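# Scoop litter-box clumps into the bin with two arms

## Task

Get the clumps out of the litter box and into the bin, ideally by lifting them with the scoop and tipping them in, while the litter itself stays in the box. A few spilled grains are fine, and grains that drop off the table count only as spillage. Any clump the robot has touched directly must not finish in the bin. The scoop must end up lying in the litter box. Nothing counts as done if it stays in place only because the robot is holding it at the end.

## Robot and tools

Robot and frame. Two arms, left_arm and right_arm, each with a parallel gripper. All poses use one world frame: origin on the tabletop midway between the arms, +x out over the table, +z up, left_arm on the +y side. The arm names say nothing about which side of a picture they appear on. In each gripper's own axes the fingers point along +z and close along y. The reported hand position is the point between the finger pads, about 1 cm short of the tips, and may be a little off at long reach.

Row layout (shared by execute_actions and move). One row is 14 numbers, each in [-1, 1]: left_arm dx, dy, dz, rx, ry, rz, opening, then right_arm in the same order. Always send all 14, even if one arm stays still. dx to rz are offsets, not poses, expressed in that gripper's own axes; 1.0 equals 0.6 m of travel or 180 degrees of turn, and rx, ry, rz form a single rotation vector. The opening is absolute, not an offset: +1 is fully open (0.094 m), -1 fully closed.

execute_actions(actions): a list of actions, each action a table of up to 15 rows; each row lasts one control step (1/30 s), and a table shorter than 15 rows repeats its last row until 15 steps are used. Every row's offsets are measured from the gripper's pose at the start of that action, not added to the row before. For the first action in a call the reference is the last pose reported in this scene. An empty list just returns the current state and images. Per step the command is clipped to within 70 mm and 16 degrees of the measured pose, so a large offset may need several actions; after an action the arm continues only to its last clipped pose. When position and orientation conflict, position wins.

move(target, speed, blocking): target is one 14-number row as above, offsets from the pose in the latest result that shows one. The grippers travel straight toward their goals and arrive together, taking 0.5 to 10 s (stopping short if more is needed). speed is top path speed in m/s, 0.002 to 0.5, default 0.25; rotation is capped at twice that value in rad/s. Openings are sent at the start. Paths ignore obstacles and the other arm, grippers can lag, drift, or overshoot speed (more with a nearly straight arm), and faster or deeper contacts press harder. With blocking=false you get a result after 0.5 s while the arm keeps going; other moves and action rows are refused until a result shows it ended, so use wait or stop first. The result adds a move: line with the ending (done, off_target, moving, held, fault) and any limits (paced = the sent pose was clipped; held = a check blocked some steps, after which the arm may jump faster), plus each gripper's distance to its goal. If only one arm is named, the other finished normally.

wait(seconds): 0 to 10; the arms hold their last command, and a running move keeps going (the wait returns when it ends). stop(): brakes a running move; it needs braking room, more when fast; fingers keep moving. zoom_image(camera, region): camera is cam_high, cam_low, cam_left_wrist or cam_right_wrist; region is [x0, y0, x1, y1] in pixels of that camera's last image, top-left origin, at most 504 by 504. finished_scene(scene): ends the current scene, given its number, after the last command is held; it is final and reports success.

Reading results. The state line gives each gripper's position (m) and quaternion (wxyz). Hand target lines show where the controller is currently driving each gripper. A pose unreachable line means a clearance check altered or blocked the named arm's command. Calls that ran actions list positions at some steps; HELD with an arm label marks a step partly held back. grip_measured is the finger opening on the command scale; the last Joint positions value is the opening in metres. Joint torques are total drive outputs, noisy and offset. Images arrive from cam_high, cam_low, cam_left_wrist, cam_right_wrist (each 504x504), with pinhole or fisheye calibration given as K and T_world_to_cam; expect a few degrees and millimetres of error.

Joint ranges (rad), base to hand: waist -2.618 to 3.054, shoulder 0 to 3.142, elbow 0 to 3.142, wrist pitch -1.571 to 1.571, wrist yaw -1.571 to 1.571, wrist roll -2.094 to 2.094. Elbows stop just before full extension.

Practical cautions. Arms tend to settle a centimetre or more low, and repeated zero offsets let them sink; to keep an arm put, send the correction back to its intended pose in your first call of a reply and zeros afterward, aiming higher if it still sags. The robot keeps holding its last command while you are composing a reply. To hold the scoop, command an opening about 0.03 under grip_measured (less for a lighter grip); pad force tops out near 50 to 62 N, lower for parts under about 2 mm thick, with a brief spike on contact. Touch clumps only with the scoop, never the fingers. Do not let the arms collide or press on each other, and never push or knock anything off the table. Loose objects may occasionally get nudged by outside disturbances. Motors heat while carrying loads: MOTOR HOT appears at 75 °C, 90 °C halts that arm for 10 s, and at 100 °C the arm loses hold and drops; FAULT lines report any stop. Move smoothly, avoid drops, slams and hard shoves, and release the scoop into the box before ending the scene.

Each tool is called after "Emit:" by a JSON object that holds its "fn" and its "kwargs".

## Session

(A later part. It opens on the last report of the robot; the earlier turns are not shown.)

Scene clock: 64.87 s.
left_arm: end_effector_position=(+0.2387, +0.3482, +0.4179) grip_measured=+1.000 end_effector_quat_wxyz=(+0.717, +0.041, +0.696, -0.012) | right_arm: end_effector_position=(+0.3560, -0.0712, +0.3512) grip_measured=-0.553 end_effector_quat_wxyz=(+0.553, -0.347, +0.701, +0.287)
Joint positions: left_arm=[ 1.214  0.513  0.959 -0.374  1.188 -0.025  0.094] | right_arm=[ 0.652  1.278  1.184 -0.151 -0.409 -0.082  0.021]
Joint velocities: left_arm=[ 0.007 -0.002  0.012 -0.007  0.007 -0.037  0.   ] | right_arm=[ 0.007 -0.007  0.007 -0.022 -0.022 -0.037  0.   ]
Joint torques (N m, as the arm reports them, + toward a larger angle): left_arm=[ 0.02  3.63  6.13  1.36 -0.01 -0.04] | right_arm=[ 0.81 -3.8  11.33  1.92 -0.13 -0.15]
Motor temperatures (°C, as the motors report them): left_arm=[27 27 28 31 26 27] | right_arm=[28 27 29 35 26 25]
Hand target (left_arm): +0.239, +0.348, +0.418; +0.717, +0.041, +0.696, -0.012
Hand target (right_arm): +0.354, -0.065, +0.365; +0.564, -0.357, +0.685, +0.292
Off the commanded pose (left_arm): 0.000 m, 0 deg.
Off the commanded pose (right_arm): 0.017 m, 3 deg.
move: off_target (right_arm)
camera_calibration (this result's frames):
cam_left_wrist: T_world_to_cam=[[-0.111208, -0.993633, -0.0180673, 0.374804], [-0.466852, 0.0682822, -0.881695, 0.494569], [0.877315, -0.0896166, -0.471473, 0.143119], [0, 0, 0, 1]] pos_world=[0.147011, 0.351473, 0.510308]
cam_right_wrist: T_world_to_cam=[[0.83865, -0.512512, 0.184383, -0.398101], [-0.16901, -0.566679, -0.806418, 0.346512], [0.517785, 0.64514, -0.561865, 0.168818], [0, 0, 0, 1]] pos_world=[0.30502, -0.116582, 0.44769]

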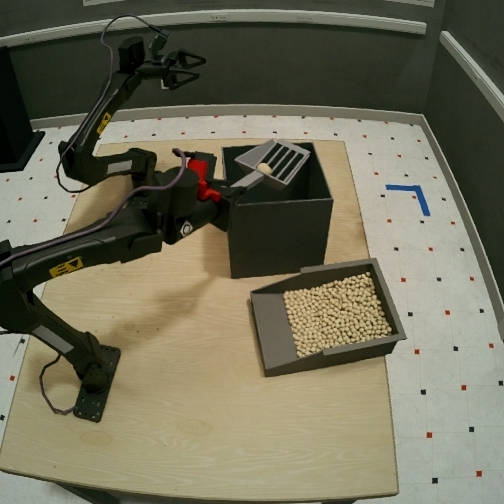

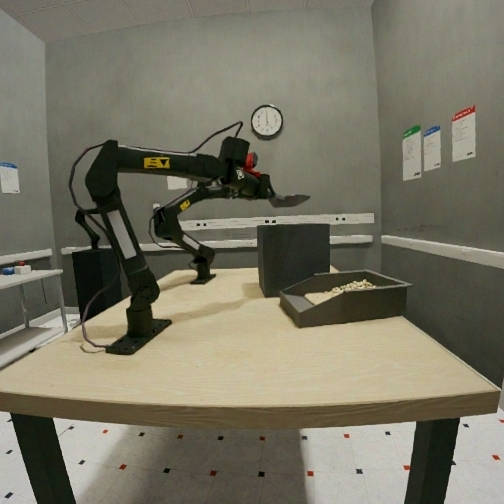

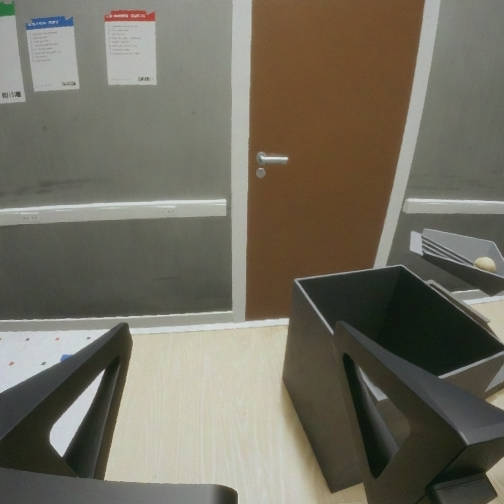

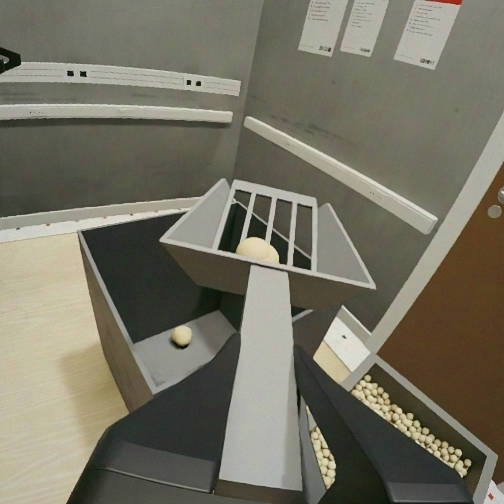

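Emit:
{"fn": "move", "kwargs": {"target": [0,0,0,0,0,0,1,-0.02,0,0.04,0,0.2,0,-0.6]}}

Emit:
{"fn": "move", "kwargs": {"target": [0,0,0,0,0,0,1,-0.02,0,-0.02,0,-0.12,0,-0.6]}}

Emit:
{"fn": "move", "kwargs": {"target": [0,0,0,0,0,0,1,0.03,-0.28,-0.06,0.2,0,0.115,-0.6]}}

Emit:
{"fn": "move", "kwargs": {"target": [0,0,0,0,0,0,1,0.32,0,0.19,0,-0.02,0,-0.6], "speed": 0.2}}

Scene clock: 67.27 s.
left_arm: end_effector_position=(+0.2387, +0.3482, +0.4179) grip_measured=+1.000 end_effector_quat_wxyz=(+0.717, +0.041, +0.696, -0.012) | right_arm: end_effector_position=(+0.3732, -0.0551, +0.3546) grip_measured=-0.553 end_effector_quat_wxyz=(+0.308, -0.411, +0.844, +0.158)
Joint positions: left_arm=[ 1.214  0.513  0.959 -0.374  1.188 -0.025  0.094] | right_arm=[ 0.742  1.954  2.516 -1.45  -0.204 -0.225  0.021]
Joint velocities: left_arm=[-0.002  0.002  0.022 -0.022  0.007  0.066  0.   ] | right_arm=[ 0.007  0.002  0.012 -0.037  0.007 -0.066 -0.001]
Joint torques (N m, as the arm reports them, + toward a larger angle): left_arm=[ 0.06  3.59  6.23  1.38 -0.04 -0.02] | right_arm=[ 0.82 -7.41  8.44  1.34 -0.05 -0.08]
Motor temperatures (°C, as the motors report them): left_arm=[27 27 28 31 26 27] | right_arm=[28 27 29 35 26 25]
Hand target (left_arm): +0.239, +0.348, +0.418; +0.717, +0.041, +0.696, -0.012
Hand target (right_arm): +0.372, -0.050, +0.358; +0.313, -0.419, +0.837, +0.159
Off the commanded pose (left_arm): 0.000 m, 0 deg.
Off the commanded pose (right_arm): 0.006 m, 1 deg.
move: done
camera_calibration (this result's frames):
cam_left_wrist: T_world_to_cam=[[-0.111208, -0.993633, -0.0180673, 0.374804], [-0.466852, 0.0682822, -0.881695, 0.494569], [0.877315, -0.0896166, -0.471473, 0.143119], [0, 0, 0, 1]] pos_world=[0.147011, 0.351473, 0.510308]
cam_right_wrist: T_world_to_cam=[[0.887815, -0.449835, 0.0971195, -0.388856], [-0.401177, -0.859917, -0.315594, 0.257751], [0.22548, 0.241227, -0.943911, 0.373735], [0, 0, 0, 1]] pos_world=[0.364366, -0.0434311, 0.471883]

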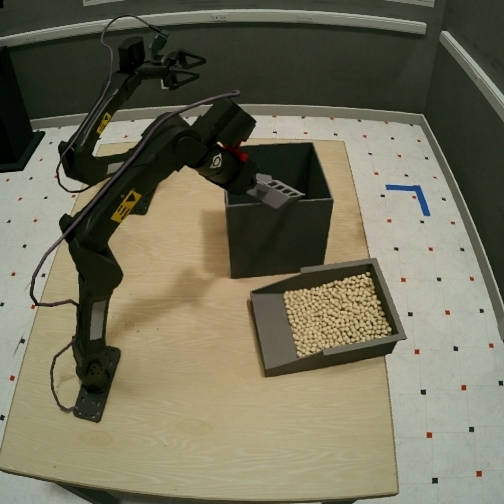

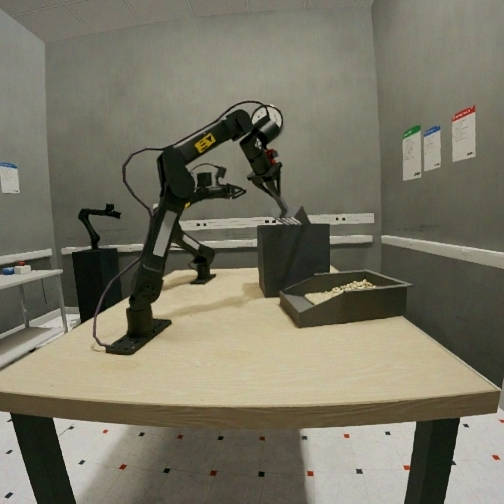

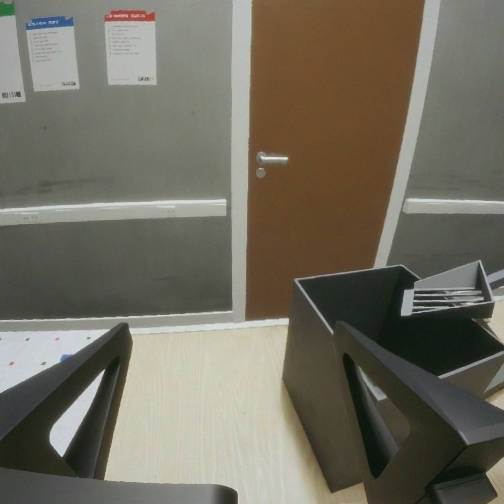

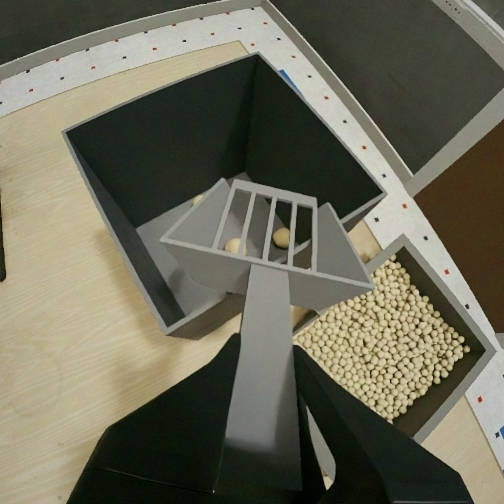

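Scene clock: 68.80 s.
left_arm: end_effector_position=(+0.2387, +0.3482, +0.4179) grip_measured=+1.000 end_effector_quat_wxyz=(+0.717, +0.041, +0.696, -0.012) | right_arm: end_effector_position=(+0.3762, -0.0497, +0.3595) grip_measured=-0.553 end_effector_quat_wxyz=(+0.444, -0.380, +0.779, +0.228)
Joint positions: left_arm=[ 1.214  0.513  0.959 -0.374  1.188 -0.025  0.094] | right_arm=[ 0.71   1.561  1.742 -0.733 -0.302 -0.161  0.021]
Joint velocities: left_arm=[ 0.002 -0.012 -0.012 -0.007  0.007 -0.066  0.   ] | right_arm=[ 0.002 -0.007 -0.007 -0.066 -0.022  0.007  0.   ]
Joint torques (N m, as the arm reports them, + toward a larger angle): left_arm=[-0.03  3.58  6.32  1.37  0.02 -0.02] | right_arm=[-0.95 -8.34  6.32  1.89 -0.15  0.12]
Motor temperatures (°C, as the motors report them): left_arm=[27 27 28 31 26 27] | right_arm=[28 27 29 35 26 25]
Hand target (left_arm): +0.239, +0.348, +0.418; +0.717, +0.041, +0.696, -0.012
Hand target (right_arm): +0.374, -0.054, +0.371; +0.459, -0.373, +0.771, +0.235
Off the commanded pose (left_arm): 0.000 m, 0 deg.
Off the commanded pose (right_arm): 0.013 m, 2 deg.
move: off_target (right_arm)
camera_calibration (this result's frames):
cam_left_wrist: T_world_to_cam=[[-0.111208, -0.993633, -0.0180673, 0.374804], [-0.466852, 0.0682822, -0.881695, 0.494569], [0.877315, -0.0896166, -0.471473, 0.143119], [0, 0, 0, 1]] pos_world=[0.147011, 0.351473, 0.510308]
cam_right_wrist: T_world_to_cam=[[0.86324, -0.482221, 0.149267, -0.400697], [-0.305189, -0.734096, -0.6066, 0.339847], [0.402091, 0.478086, -0.780869, 0.263141], [0, 0, 0, 1]] pos_world=[0.343809, -0.0695482, 0.471441]

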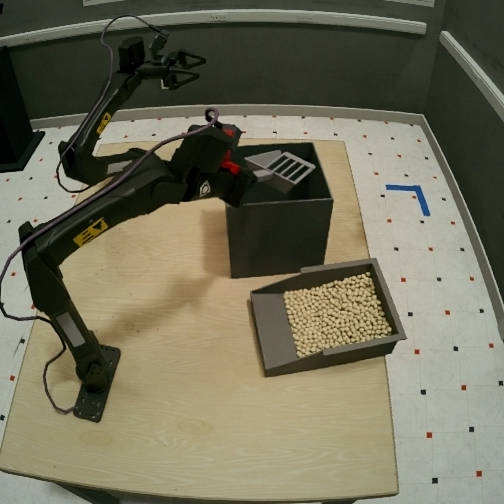

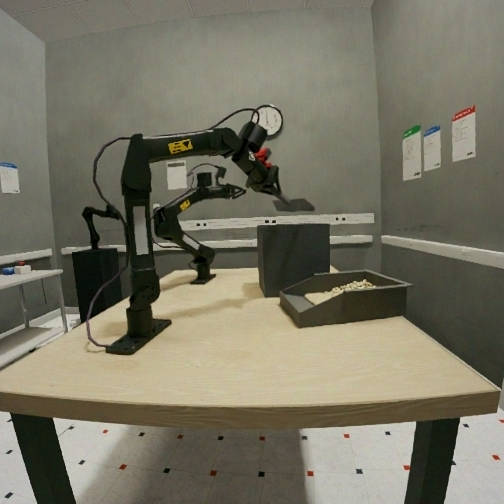

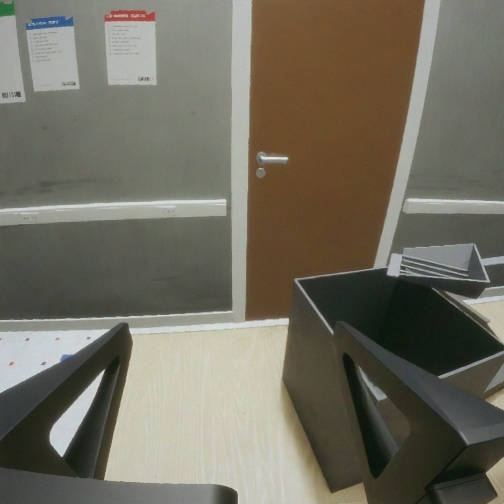

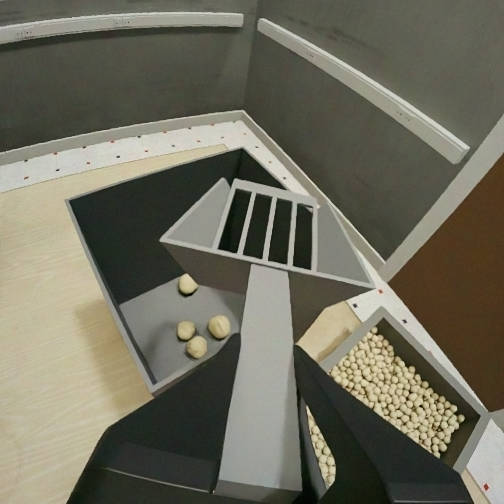

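Scene clock: 70.77 s.
left_arm: end_effector_position=(+0.2387, +0.3482, +0.4179) grip_measured=+1.000 end_effector_quat_wxyz=(+0.717, +0.041, +0.696, -0.012) | right_arm: end_effector_position=(+0.4817, -0.1785, +0.3516) grip_measured=-0.553 end_effector_quat_wxyz=(+0.486, -0.092, +0.867, +0.055)
Joint positions: left_arm=[ 1.214  0.513  0.959 -0.374  1.188 -0.025  0.094] | right_arm=[ 0.532  1.654  1.821 -0.723  0.153  0.101  0.021]
Joint velocities: left_arm=[ 0.007  0.017 -0.007 -0.022  0.007 -0.007  0.   ] | right_arm=[ 0.002 -0.017 -0.007 -0.037  0.095 -0.066  0.   ]
Joint torques (N m, as the arm reports them, + toward a larger angle): left_arm=[-0.18  3.74  6.26  1.38 -0.01 -0.05] | right_arm=[-0.75 -6.49 10.73  1.75  0.14  0.1 ]
Motor temperatures (°C, as the motors report them): left_arm=[27 27 28 32 26 27] | right_arm=[28 27 29 35 26 25]
Hand target (left_arm): +0.239, +0.348, +0.418; +0.717, +0.041, +0.696, -0.012
Hand target (right_arm): +0.487, -0.183, +0.360; +0.495, -0.080, +0.863, +0.055
Off the commanded pose (left_arm): 0.000 m, 0 deg.
Off the commanded pose (right_arm): 0.010 m, 2 deg.
move: done
camera_calibration (this result's frames):
cam_left_wrist: T_world_to_cam=[[-0.111208, -0.993633, -0.0180673, 0.374804], [-0.466852, 0.0682822, -0.881695, 0.494569], [0.877315, -0.0896166, -0.471473, 0.143119], [0, 0, 0, 1]] pos_world=[0.147011, 0.351473, 0.510308]
cam_right_wrist: T_world_to_cam=[[0.351238, -0.922992, 0.15722, -0.387504], [-0.719557, -0.373539, -0.585411, 0.529164], [0.599057, 0.0924899, -0.795346, 0.117518], [0, 0, 0, 1]] pos_world=[0.44647, -0.170869, 0.464169]

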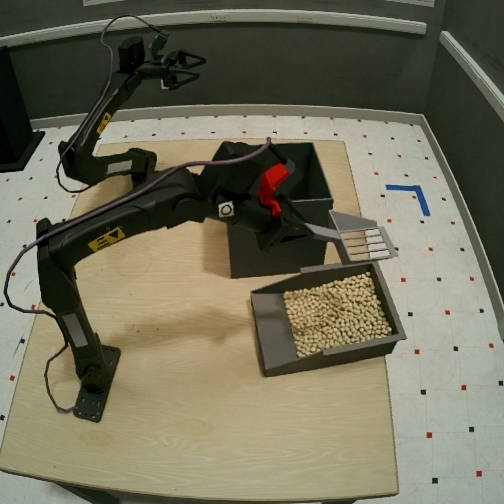

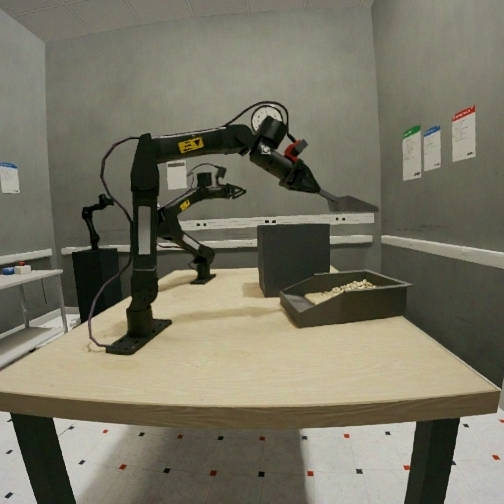

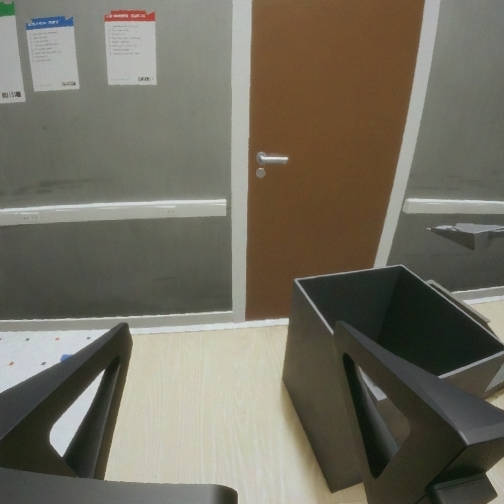

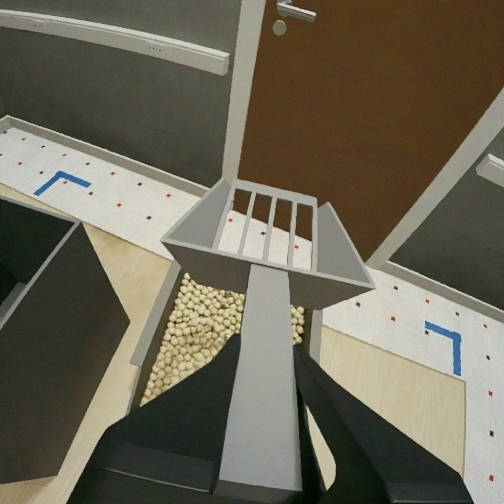

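Scene clock: 72.60 s.
left_arm: end_effector_position=(+0.2387, +0.3482, +0.4179) grip_measured=+1.000 end_effector_quat_wxyz=(+0.717, +0.041, +0.696, -0.012) | right_arm: end_effector_position=(+0.4771, -0.1817, +0.1322) grip_measured=-0.553 end_effector_quat_wxyz=(+0.511, -0.087, +0.853, +0.060)
Joint positions: left_arm=[ 1.214  0.513  0.959 -0.374  1.188 -0.025  0.094] | right_arm=[0.532 1.669 0.879 0.292 0.16  0.101 0.021]
Joint velocities: left_arm=[-0.002 -0.002  0.002 -0.022  0.007  0.022  0.   ] | right_arm=[-0.002 -0.002  0.017  0.022 -0.051 -0.007  0.001]
Joint torques (N m, as the arm reports them, + toward a larger angle): left_arm=[ 0.05  3.6   6.29  1.37 -0.01 -0.04] | right_arm=[ 0.23 -6.69  6.46  2.05  0.11 -0.12]
Motor temperatures (°C, as the motors report them): left_arm=[27 27 28 32 26 27] | right_arm=[28 27 29 35 26 25]
Hand target (left_arm): +0.239, +0.348, +0.418; +0.717, +0.041, +0.696, -0.012
Hand target (right_arm): +0.477, -0.180, +0.128; +0.513, -0.090, +0.852, +0.059
Off the commanded pose (left_arm): 0.000 m, 0 deg.
Off the commanded pose (right_arm): 0.006 m, 1 deg.
move: done
camera_calibration (this result's frames):
cam_left_wrist: T_world_to_cam=[[-0.111208, -0.993633, -0.0180673, 0.374804], [-0.466852, 0.0682822, -0.881695, 0.494569], [0.877315, -0.0896166, -0.471473, 0.143119], [0, 0, 0, 1]] pos_world=[0.147011, 0.351473, 0.510308]
cam_right_wrist: T_world_to_cam=[[0.336989, -0.928129, 0.158163, -0.348649], [-0.687954, -0.357423, -0.631639, 0.390248], [0.642774, 0.104046, -0.758957, -0.0775532], [0, 0, 0, 1]] pos_world=[0.435813, -0.176038, 0.24278]

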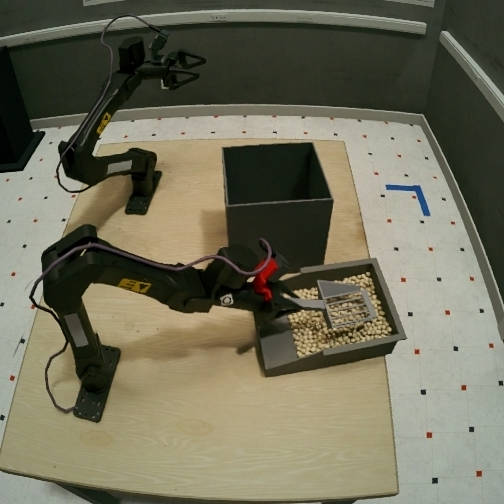

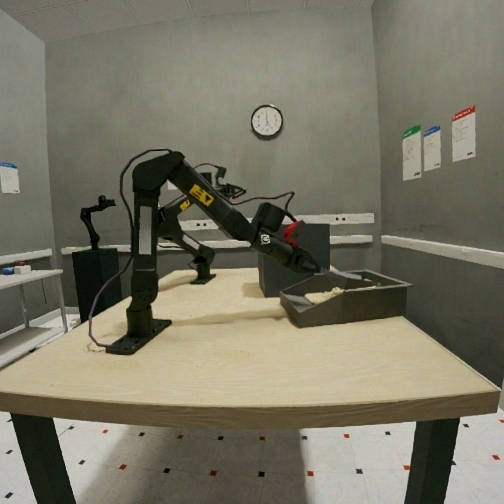

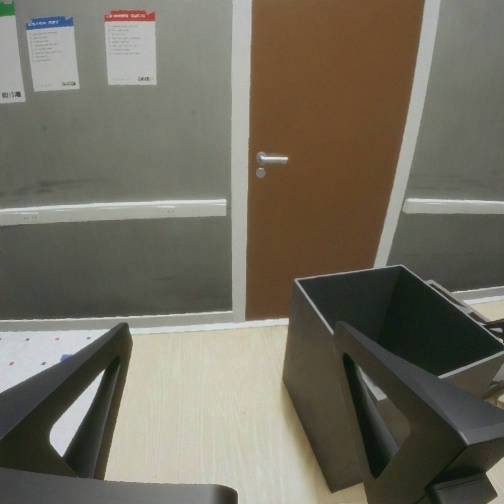

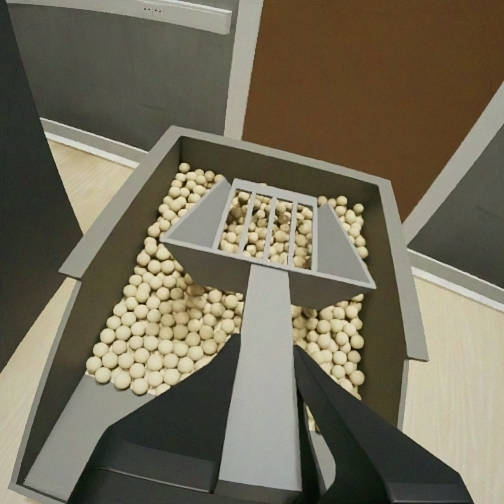

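Emit:
{"fn": "move", "kwargs": {"target": [0,0,0,0,0,0,1,0.05,0,0.04,0,-0.015,0,-0.6], "speed": 0.06}}

Emit:
{"fn": "move", "kwargs": {"target": [0,0,0,0,0,0,1,0,0,0,0,0,0,0.3]}}

Emit:
{"fn": "move", "kwargs": {"target": [0,0,0,0,0,0,1,-0.08,0,-0.15,0,0,0,0.3]}}

Scene clock: 73.80 s.
left_arm: end_effector_position=(+0.2387, +0.3482, +0.4179) grip_measured=+1.000 end_effector_quat_wxyz=(+0.717, +0.041, +0.696, -0.012) | right_arm: end_effector_position=(+0.4855, -0.1784, +0.1033) grip_measured=-0.553 end_effector_quat_wxyz=(+0.535, -0.082, +0.838, +0.067)
Joint positions: left_arm=[ 1.214  0.513  0.959 -0.374  1.188 -0.025  0.094] | right_arm=[0.532 1.784 0.812 0.534 0.16  0.101 0.021]
Joint velocities: left_arm=[-0.002 -0.007  0.002  0.037 -0.037 -0.007  0.   ] | right_arm=[-0.002  0.022  0.002  0.037 -0.037  0.007  0.001]
Joint torques (N m, as the arm reports them, + toward a larger angle): left_arm=[-0.07  3.63  6.22  1.38  0.    0.02] | right_arm=[-0.14 -6.6   5.33  1.91  0.12 -0.11]
Motor temperatures (°C, as the motors report them): left_arm=[27 27 28 32 26 27] | right_arm=[28 27 29 35 26 25]
Hand target (left_arm): +0.239, +0.348, +0.418; +0.717, +0.041, +0.696, -0.012
Hand target (right_arm): +0.484, -0.180, +0.095; +0.531, -0.085, +0.841, +0.062
Off the commanded pose (left_arm): 0.000 m, 0 deg.
Off the commanded pose (right_arm): 0.009 m, 1 deg.
move: done
camera_calibration (this result's frames):
cam_left_wrist: T_world_to_cam=[[-0.111208, -0.993633, -0.0180673, 0.374804], [-0.466852, 0.0682822, -0.881695, 0.494569], [0.877315, -0.0896166, -0.471473, 0.143119], [0, 0, 0, 1]] pos_world=[0.147011, 0.351473, 0.510308]
cam_right_wrist: T_world_to_cam=[[0.3279, -0.931856, 0.155328, -0.339727], [-0.652933, -0.34237, -0.675619, 0.369209], [0.682759, 0.120117, -0.720702, -0.125704], [0, 0, 0, 1]] pos_world=[0.438291, -0.175071, 0.211619]

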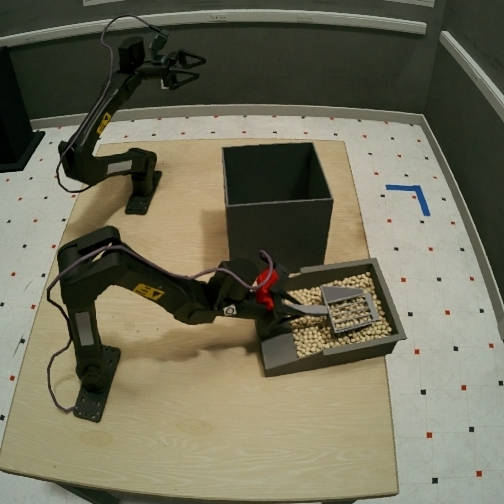

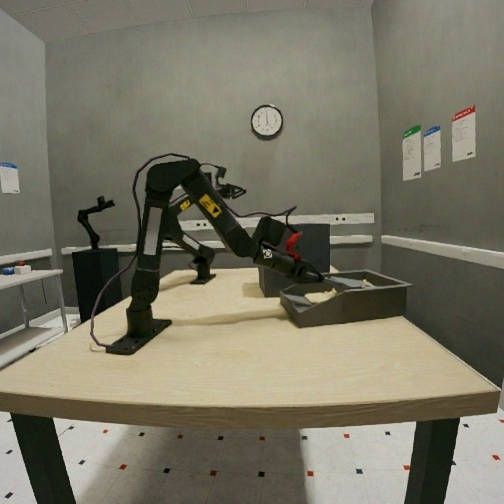

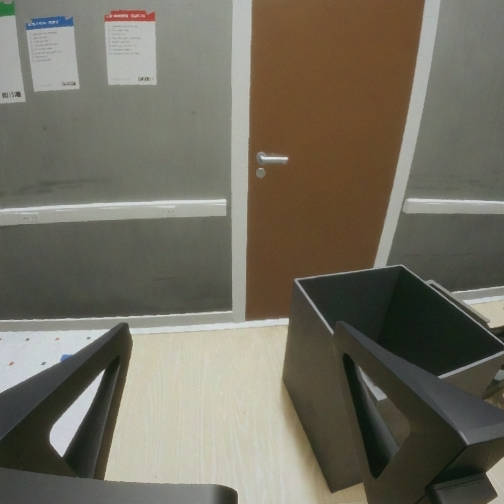

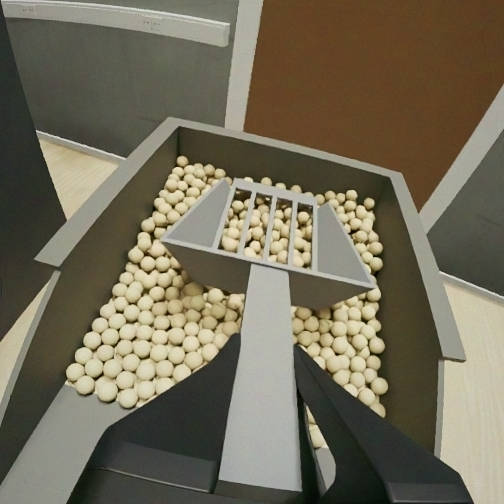

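Scene clock: 74.30 s.
left_arm: end_effector_position=(+0.2387, +0.3482, +0.4179) grip_measured=+1.000 end_effector_quat_wxyz=(+0.717, +0.041, +0.696, -0.012) | right_arm: end_effector_position=(+0.4856, -0.1783, +0.1035) grip_measured=+0.297 end_effector_quat_wxyz=(+0.535, -0.082, +0.838, +0.067)
Joint positions: left_arm=[ 1.214  0.513  0.959 -0.374  1.188 -0.025  0.094] | right_arm=[0.532 1.784 0.812 0.534 0.16  0.101 0.061]
Joint velocities: left_arm=[-0.002 -0.002  0.032 -0.066 -0.022  0.022  0.   ] | right_arm=[ 0.002 -0.002  0.007  0.007  0.022  0.022 -0.   ]
Joint torques (N m, as the arm reports them, + toward a larger angle): left_arm=[ 0.09  3.67  6.19  1.35  0.   -0.03] | right_arm=[-0.02 -7.91  6.87  1.8   0.12  0.02]
Motor temperatures (°C, as the motors report them): left_arm=[27 27 28 32 26 27] | right_arm=[28 27 29 35 26 25]
Hand target (left_arm): +0.239, +0.348, +0.418; +0.717, +0.041, +0.696, -0.012
Hand target (right_arm): +0.486, -0.178, +0.103; +0.535, -0.082, +0.838, +0.067
Off the commanded pose (left_arm): 0.000 m, 0 deg.
Off the commanded pose (right_arm): 0.000 m, 0 deg.
move: done
camera_calibration (this result's frames):
cam_left_wrist: T_world_to_cam=[[-0.111208, -0.993633, -0.0180673, 0.374804], [-0.466852, 0.0682822, -0.881695, 0.494569], [0.877315, -0.0896166, -0.471473, 0.143119], [0, 0, 0, 1]] pos_world=[0.147011, 0.351473, 0.510308]
cam_right_wrist: T_world_to_cam=[[0.327791, -0.931902, 0.155282, -0.339699], [-0.652458, -0.34217, -0.676179, 0.369246], [0.683266, 0.12033, -0.720187, -0.125896], [0, 0, 0, 1]] pos_world=[0.438288, -0.175072, 0.211757]

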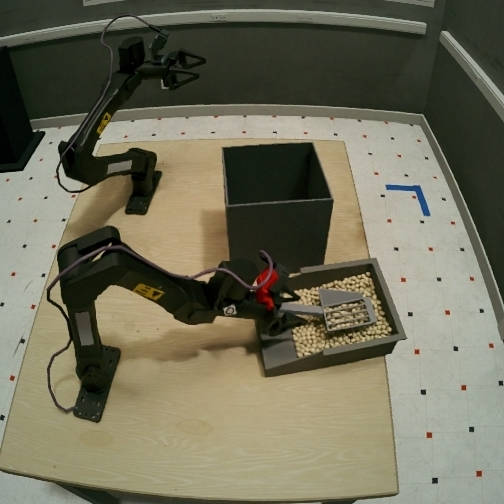

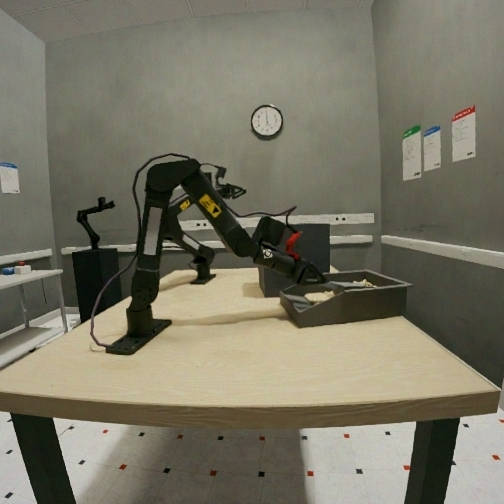

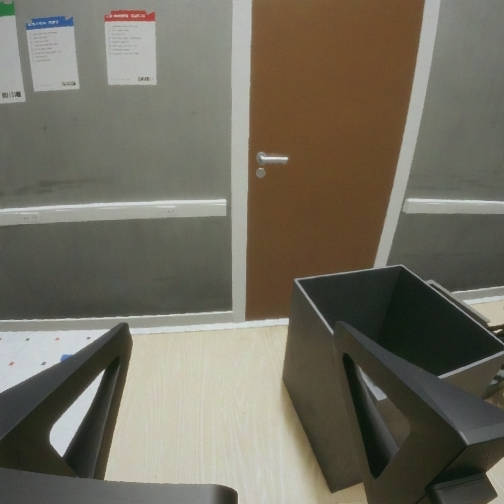

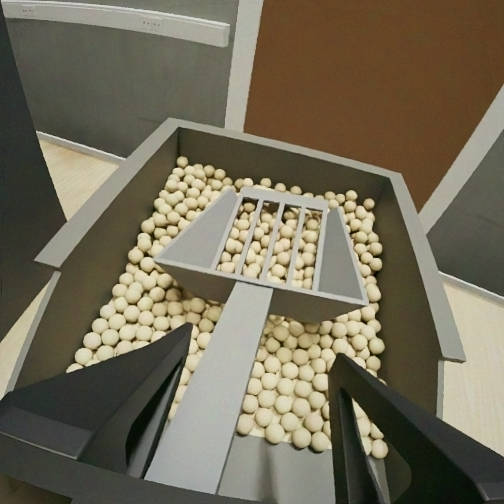

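Scene clock: 75.50 s.
left_arm: end_effector_position=(+0.2387, +0.3482, +0.4179) grip_measured=+1.000 end_effector_quat_wxyz=(+0.717, +0.041, +0.696, -0.012) | right_arm: end_effector_position=(+0.4313, -0.1956, +0.1879) grip_measured=+0.297 end_effector_quat_wxyz=(+0.542, -0.082, +0.834, +0.066)
Joint positions: left_arm=[ 1.214  0.513  0.959 -0.374  1.188 -0.025  0.094] | right_arm=[0.554 1.377 0.777 0.177 0.184 0.105 0.061]
Joint velocities: left_arm=[ 0.012 -0.007 -0.017  0.037 -0.051 -0.022  0.   ] | right_arm=[-0.017  0.022  0.007  0.022 -0.022 -0.095 -0.001]
Joint torques (N m, as the arm reports them, + toward a larger angle): left_arm=[-0.04  3.63  6.1   1.4   0.01 -0.04] | right_arm=[ 0.85 -5.6   7.49  1.68  0.08  0.13]
Motor temperatures (°C, as the motors report them): left_arm=[27 27 28 32 26 27] | right_arm=[28 27 29 35 26 25]
Hand target (left_arm): +0.239, +0.348, +0.418; +0.717, +0.041, +0.696, -0.012
Hand target (right_arm): +0.427, -0.193, +0.185; +0.535, -0.082, +0.838, +0.067
Off the commanded pose (left_arm): 0.000 m, 0 deg.
Off the commanded pose (right_arm): 0.007 m, 1 deg.
move: done
camera_calibration (this result's frames):
cam_left_wrist: T_world_to_cam=[[-0.111208, -0.993633, -0.0180673, 0.374804], [-0.466852, 0.0682822, -0.881695, 0.494569], [0.877315, -0.0896166, -0.471473, 0.143119], [0, 0, 0, 1]] pos_world=[0.147011, 0.351473, 0.510308]
cam_right_wrist: T_world_to_cam=[[0.323629, -0.932436, 0.160711, -0.350464], [-0.641758, -0.341126, -0.686862, 0.382538], [0.695278, 0.119151, -0.708796, -0.033442], [0, 0, 0, 1]] pos_world=[0.382169, -0.192307, 0.295371]

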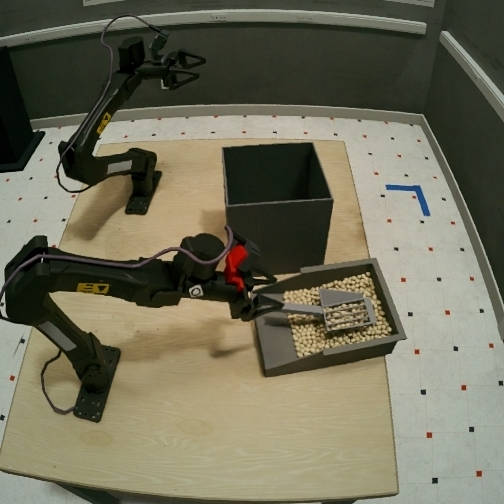

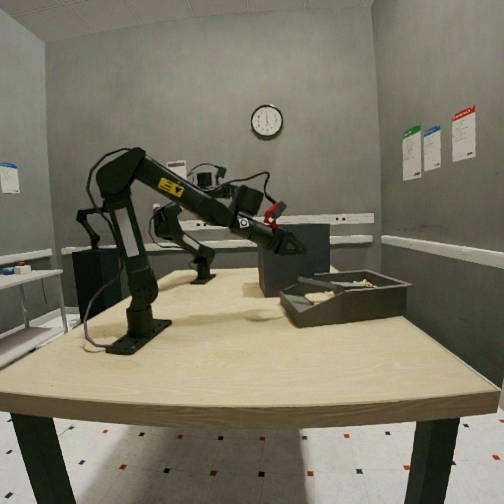

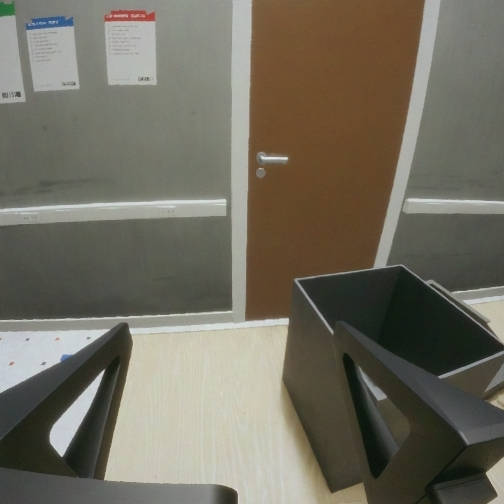

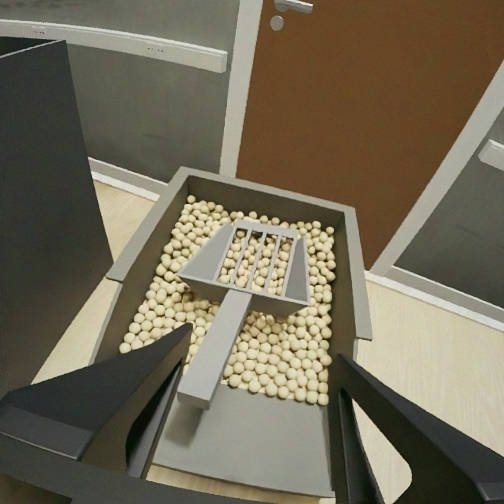

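Emit:
{"fn": "finished_scene", "kwargs": {"scene": 1}}

The scene is finished: the task was done.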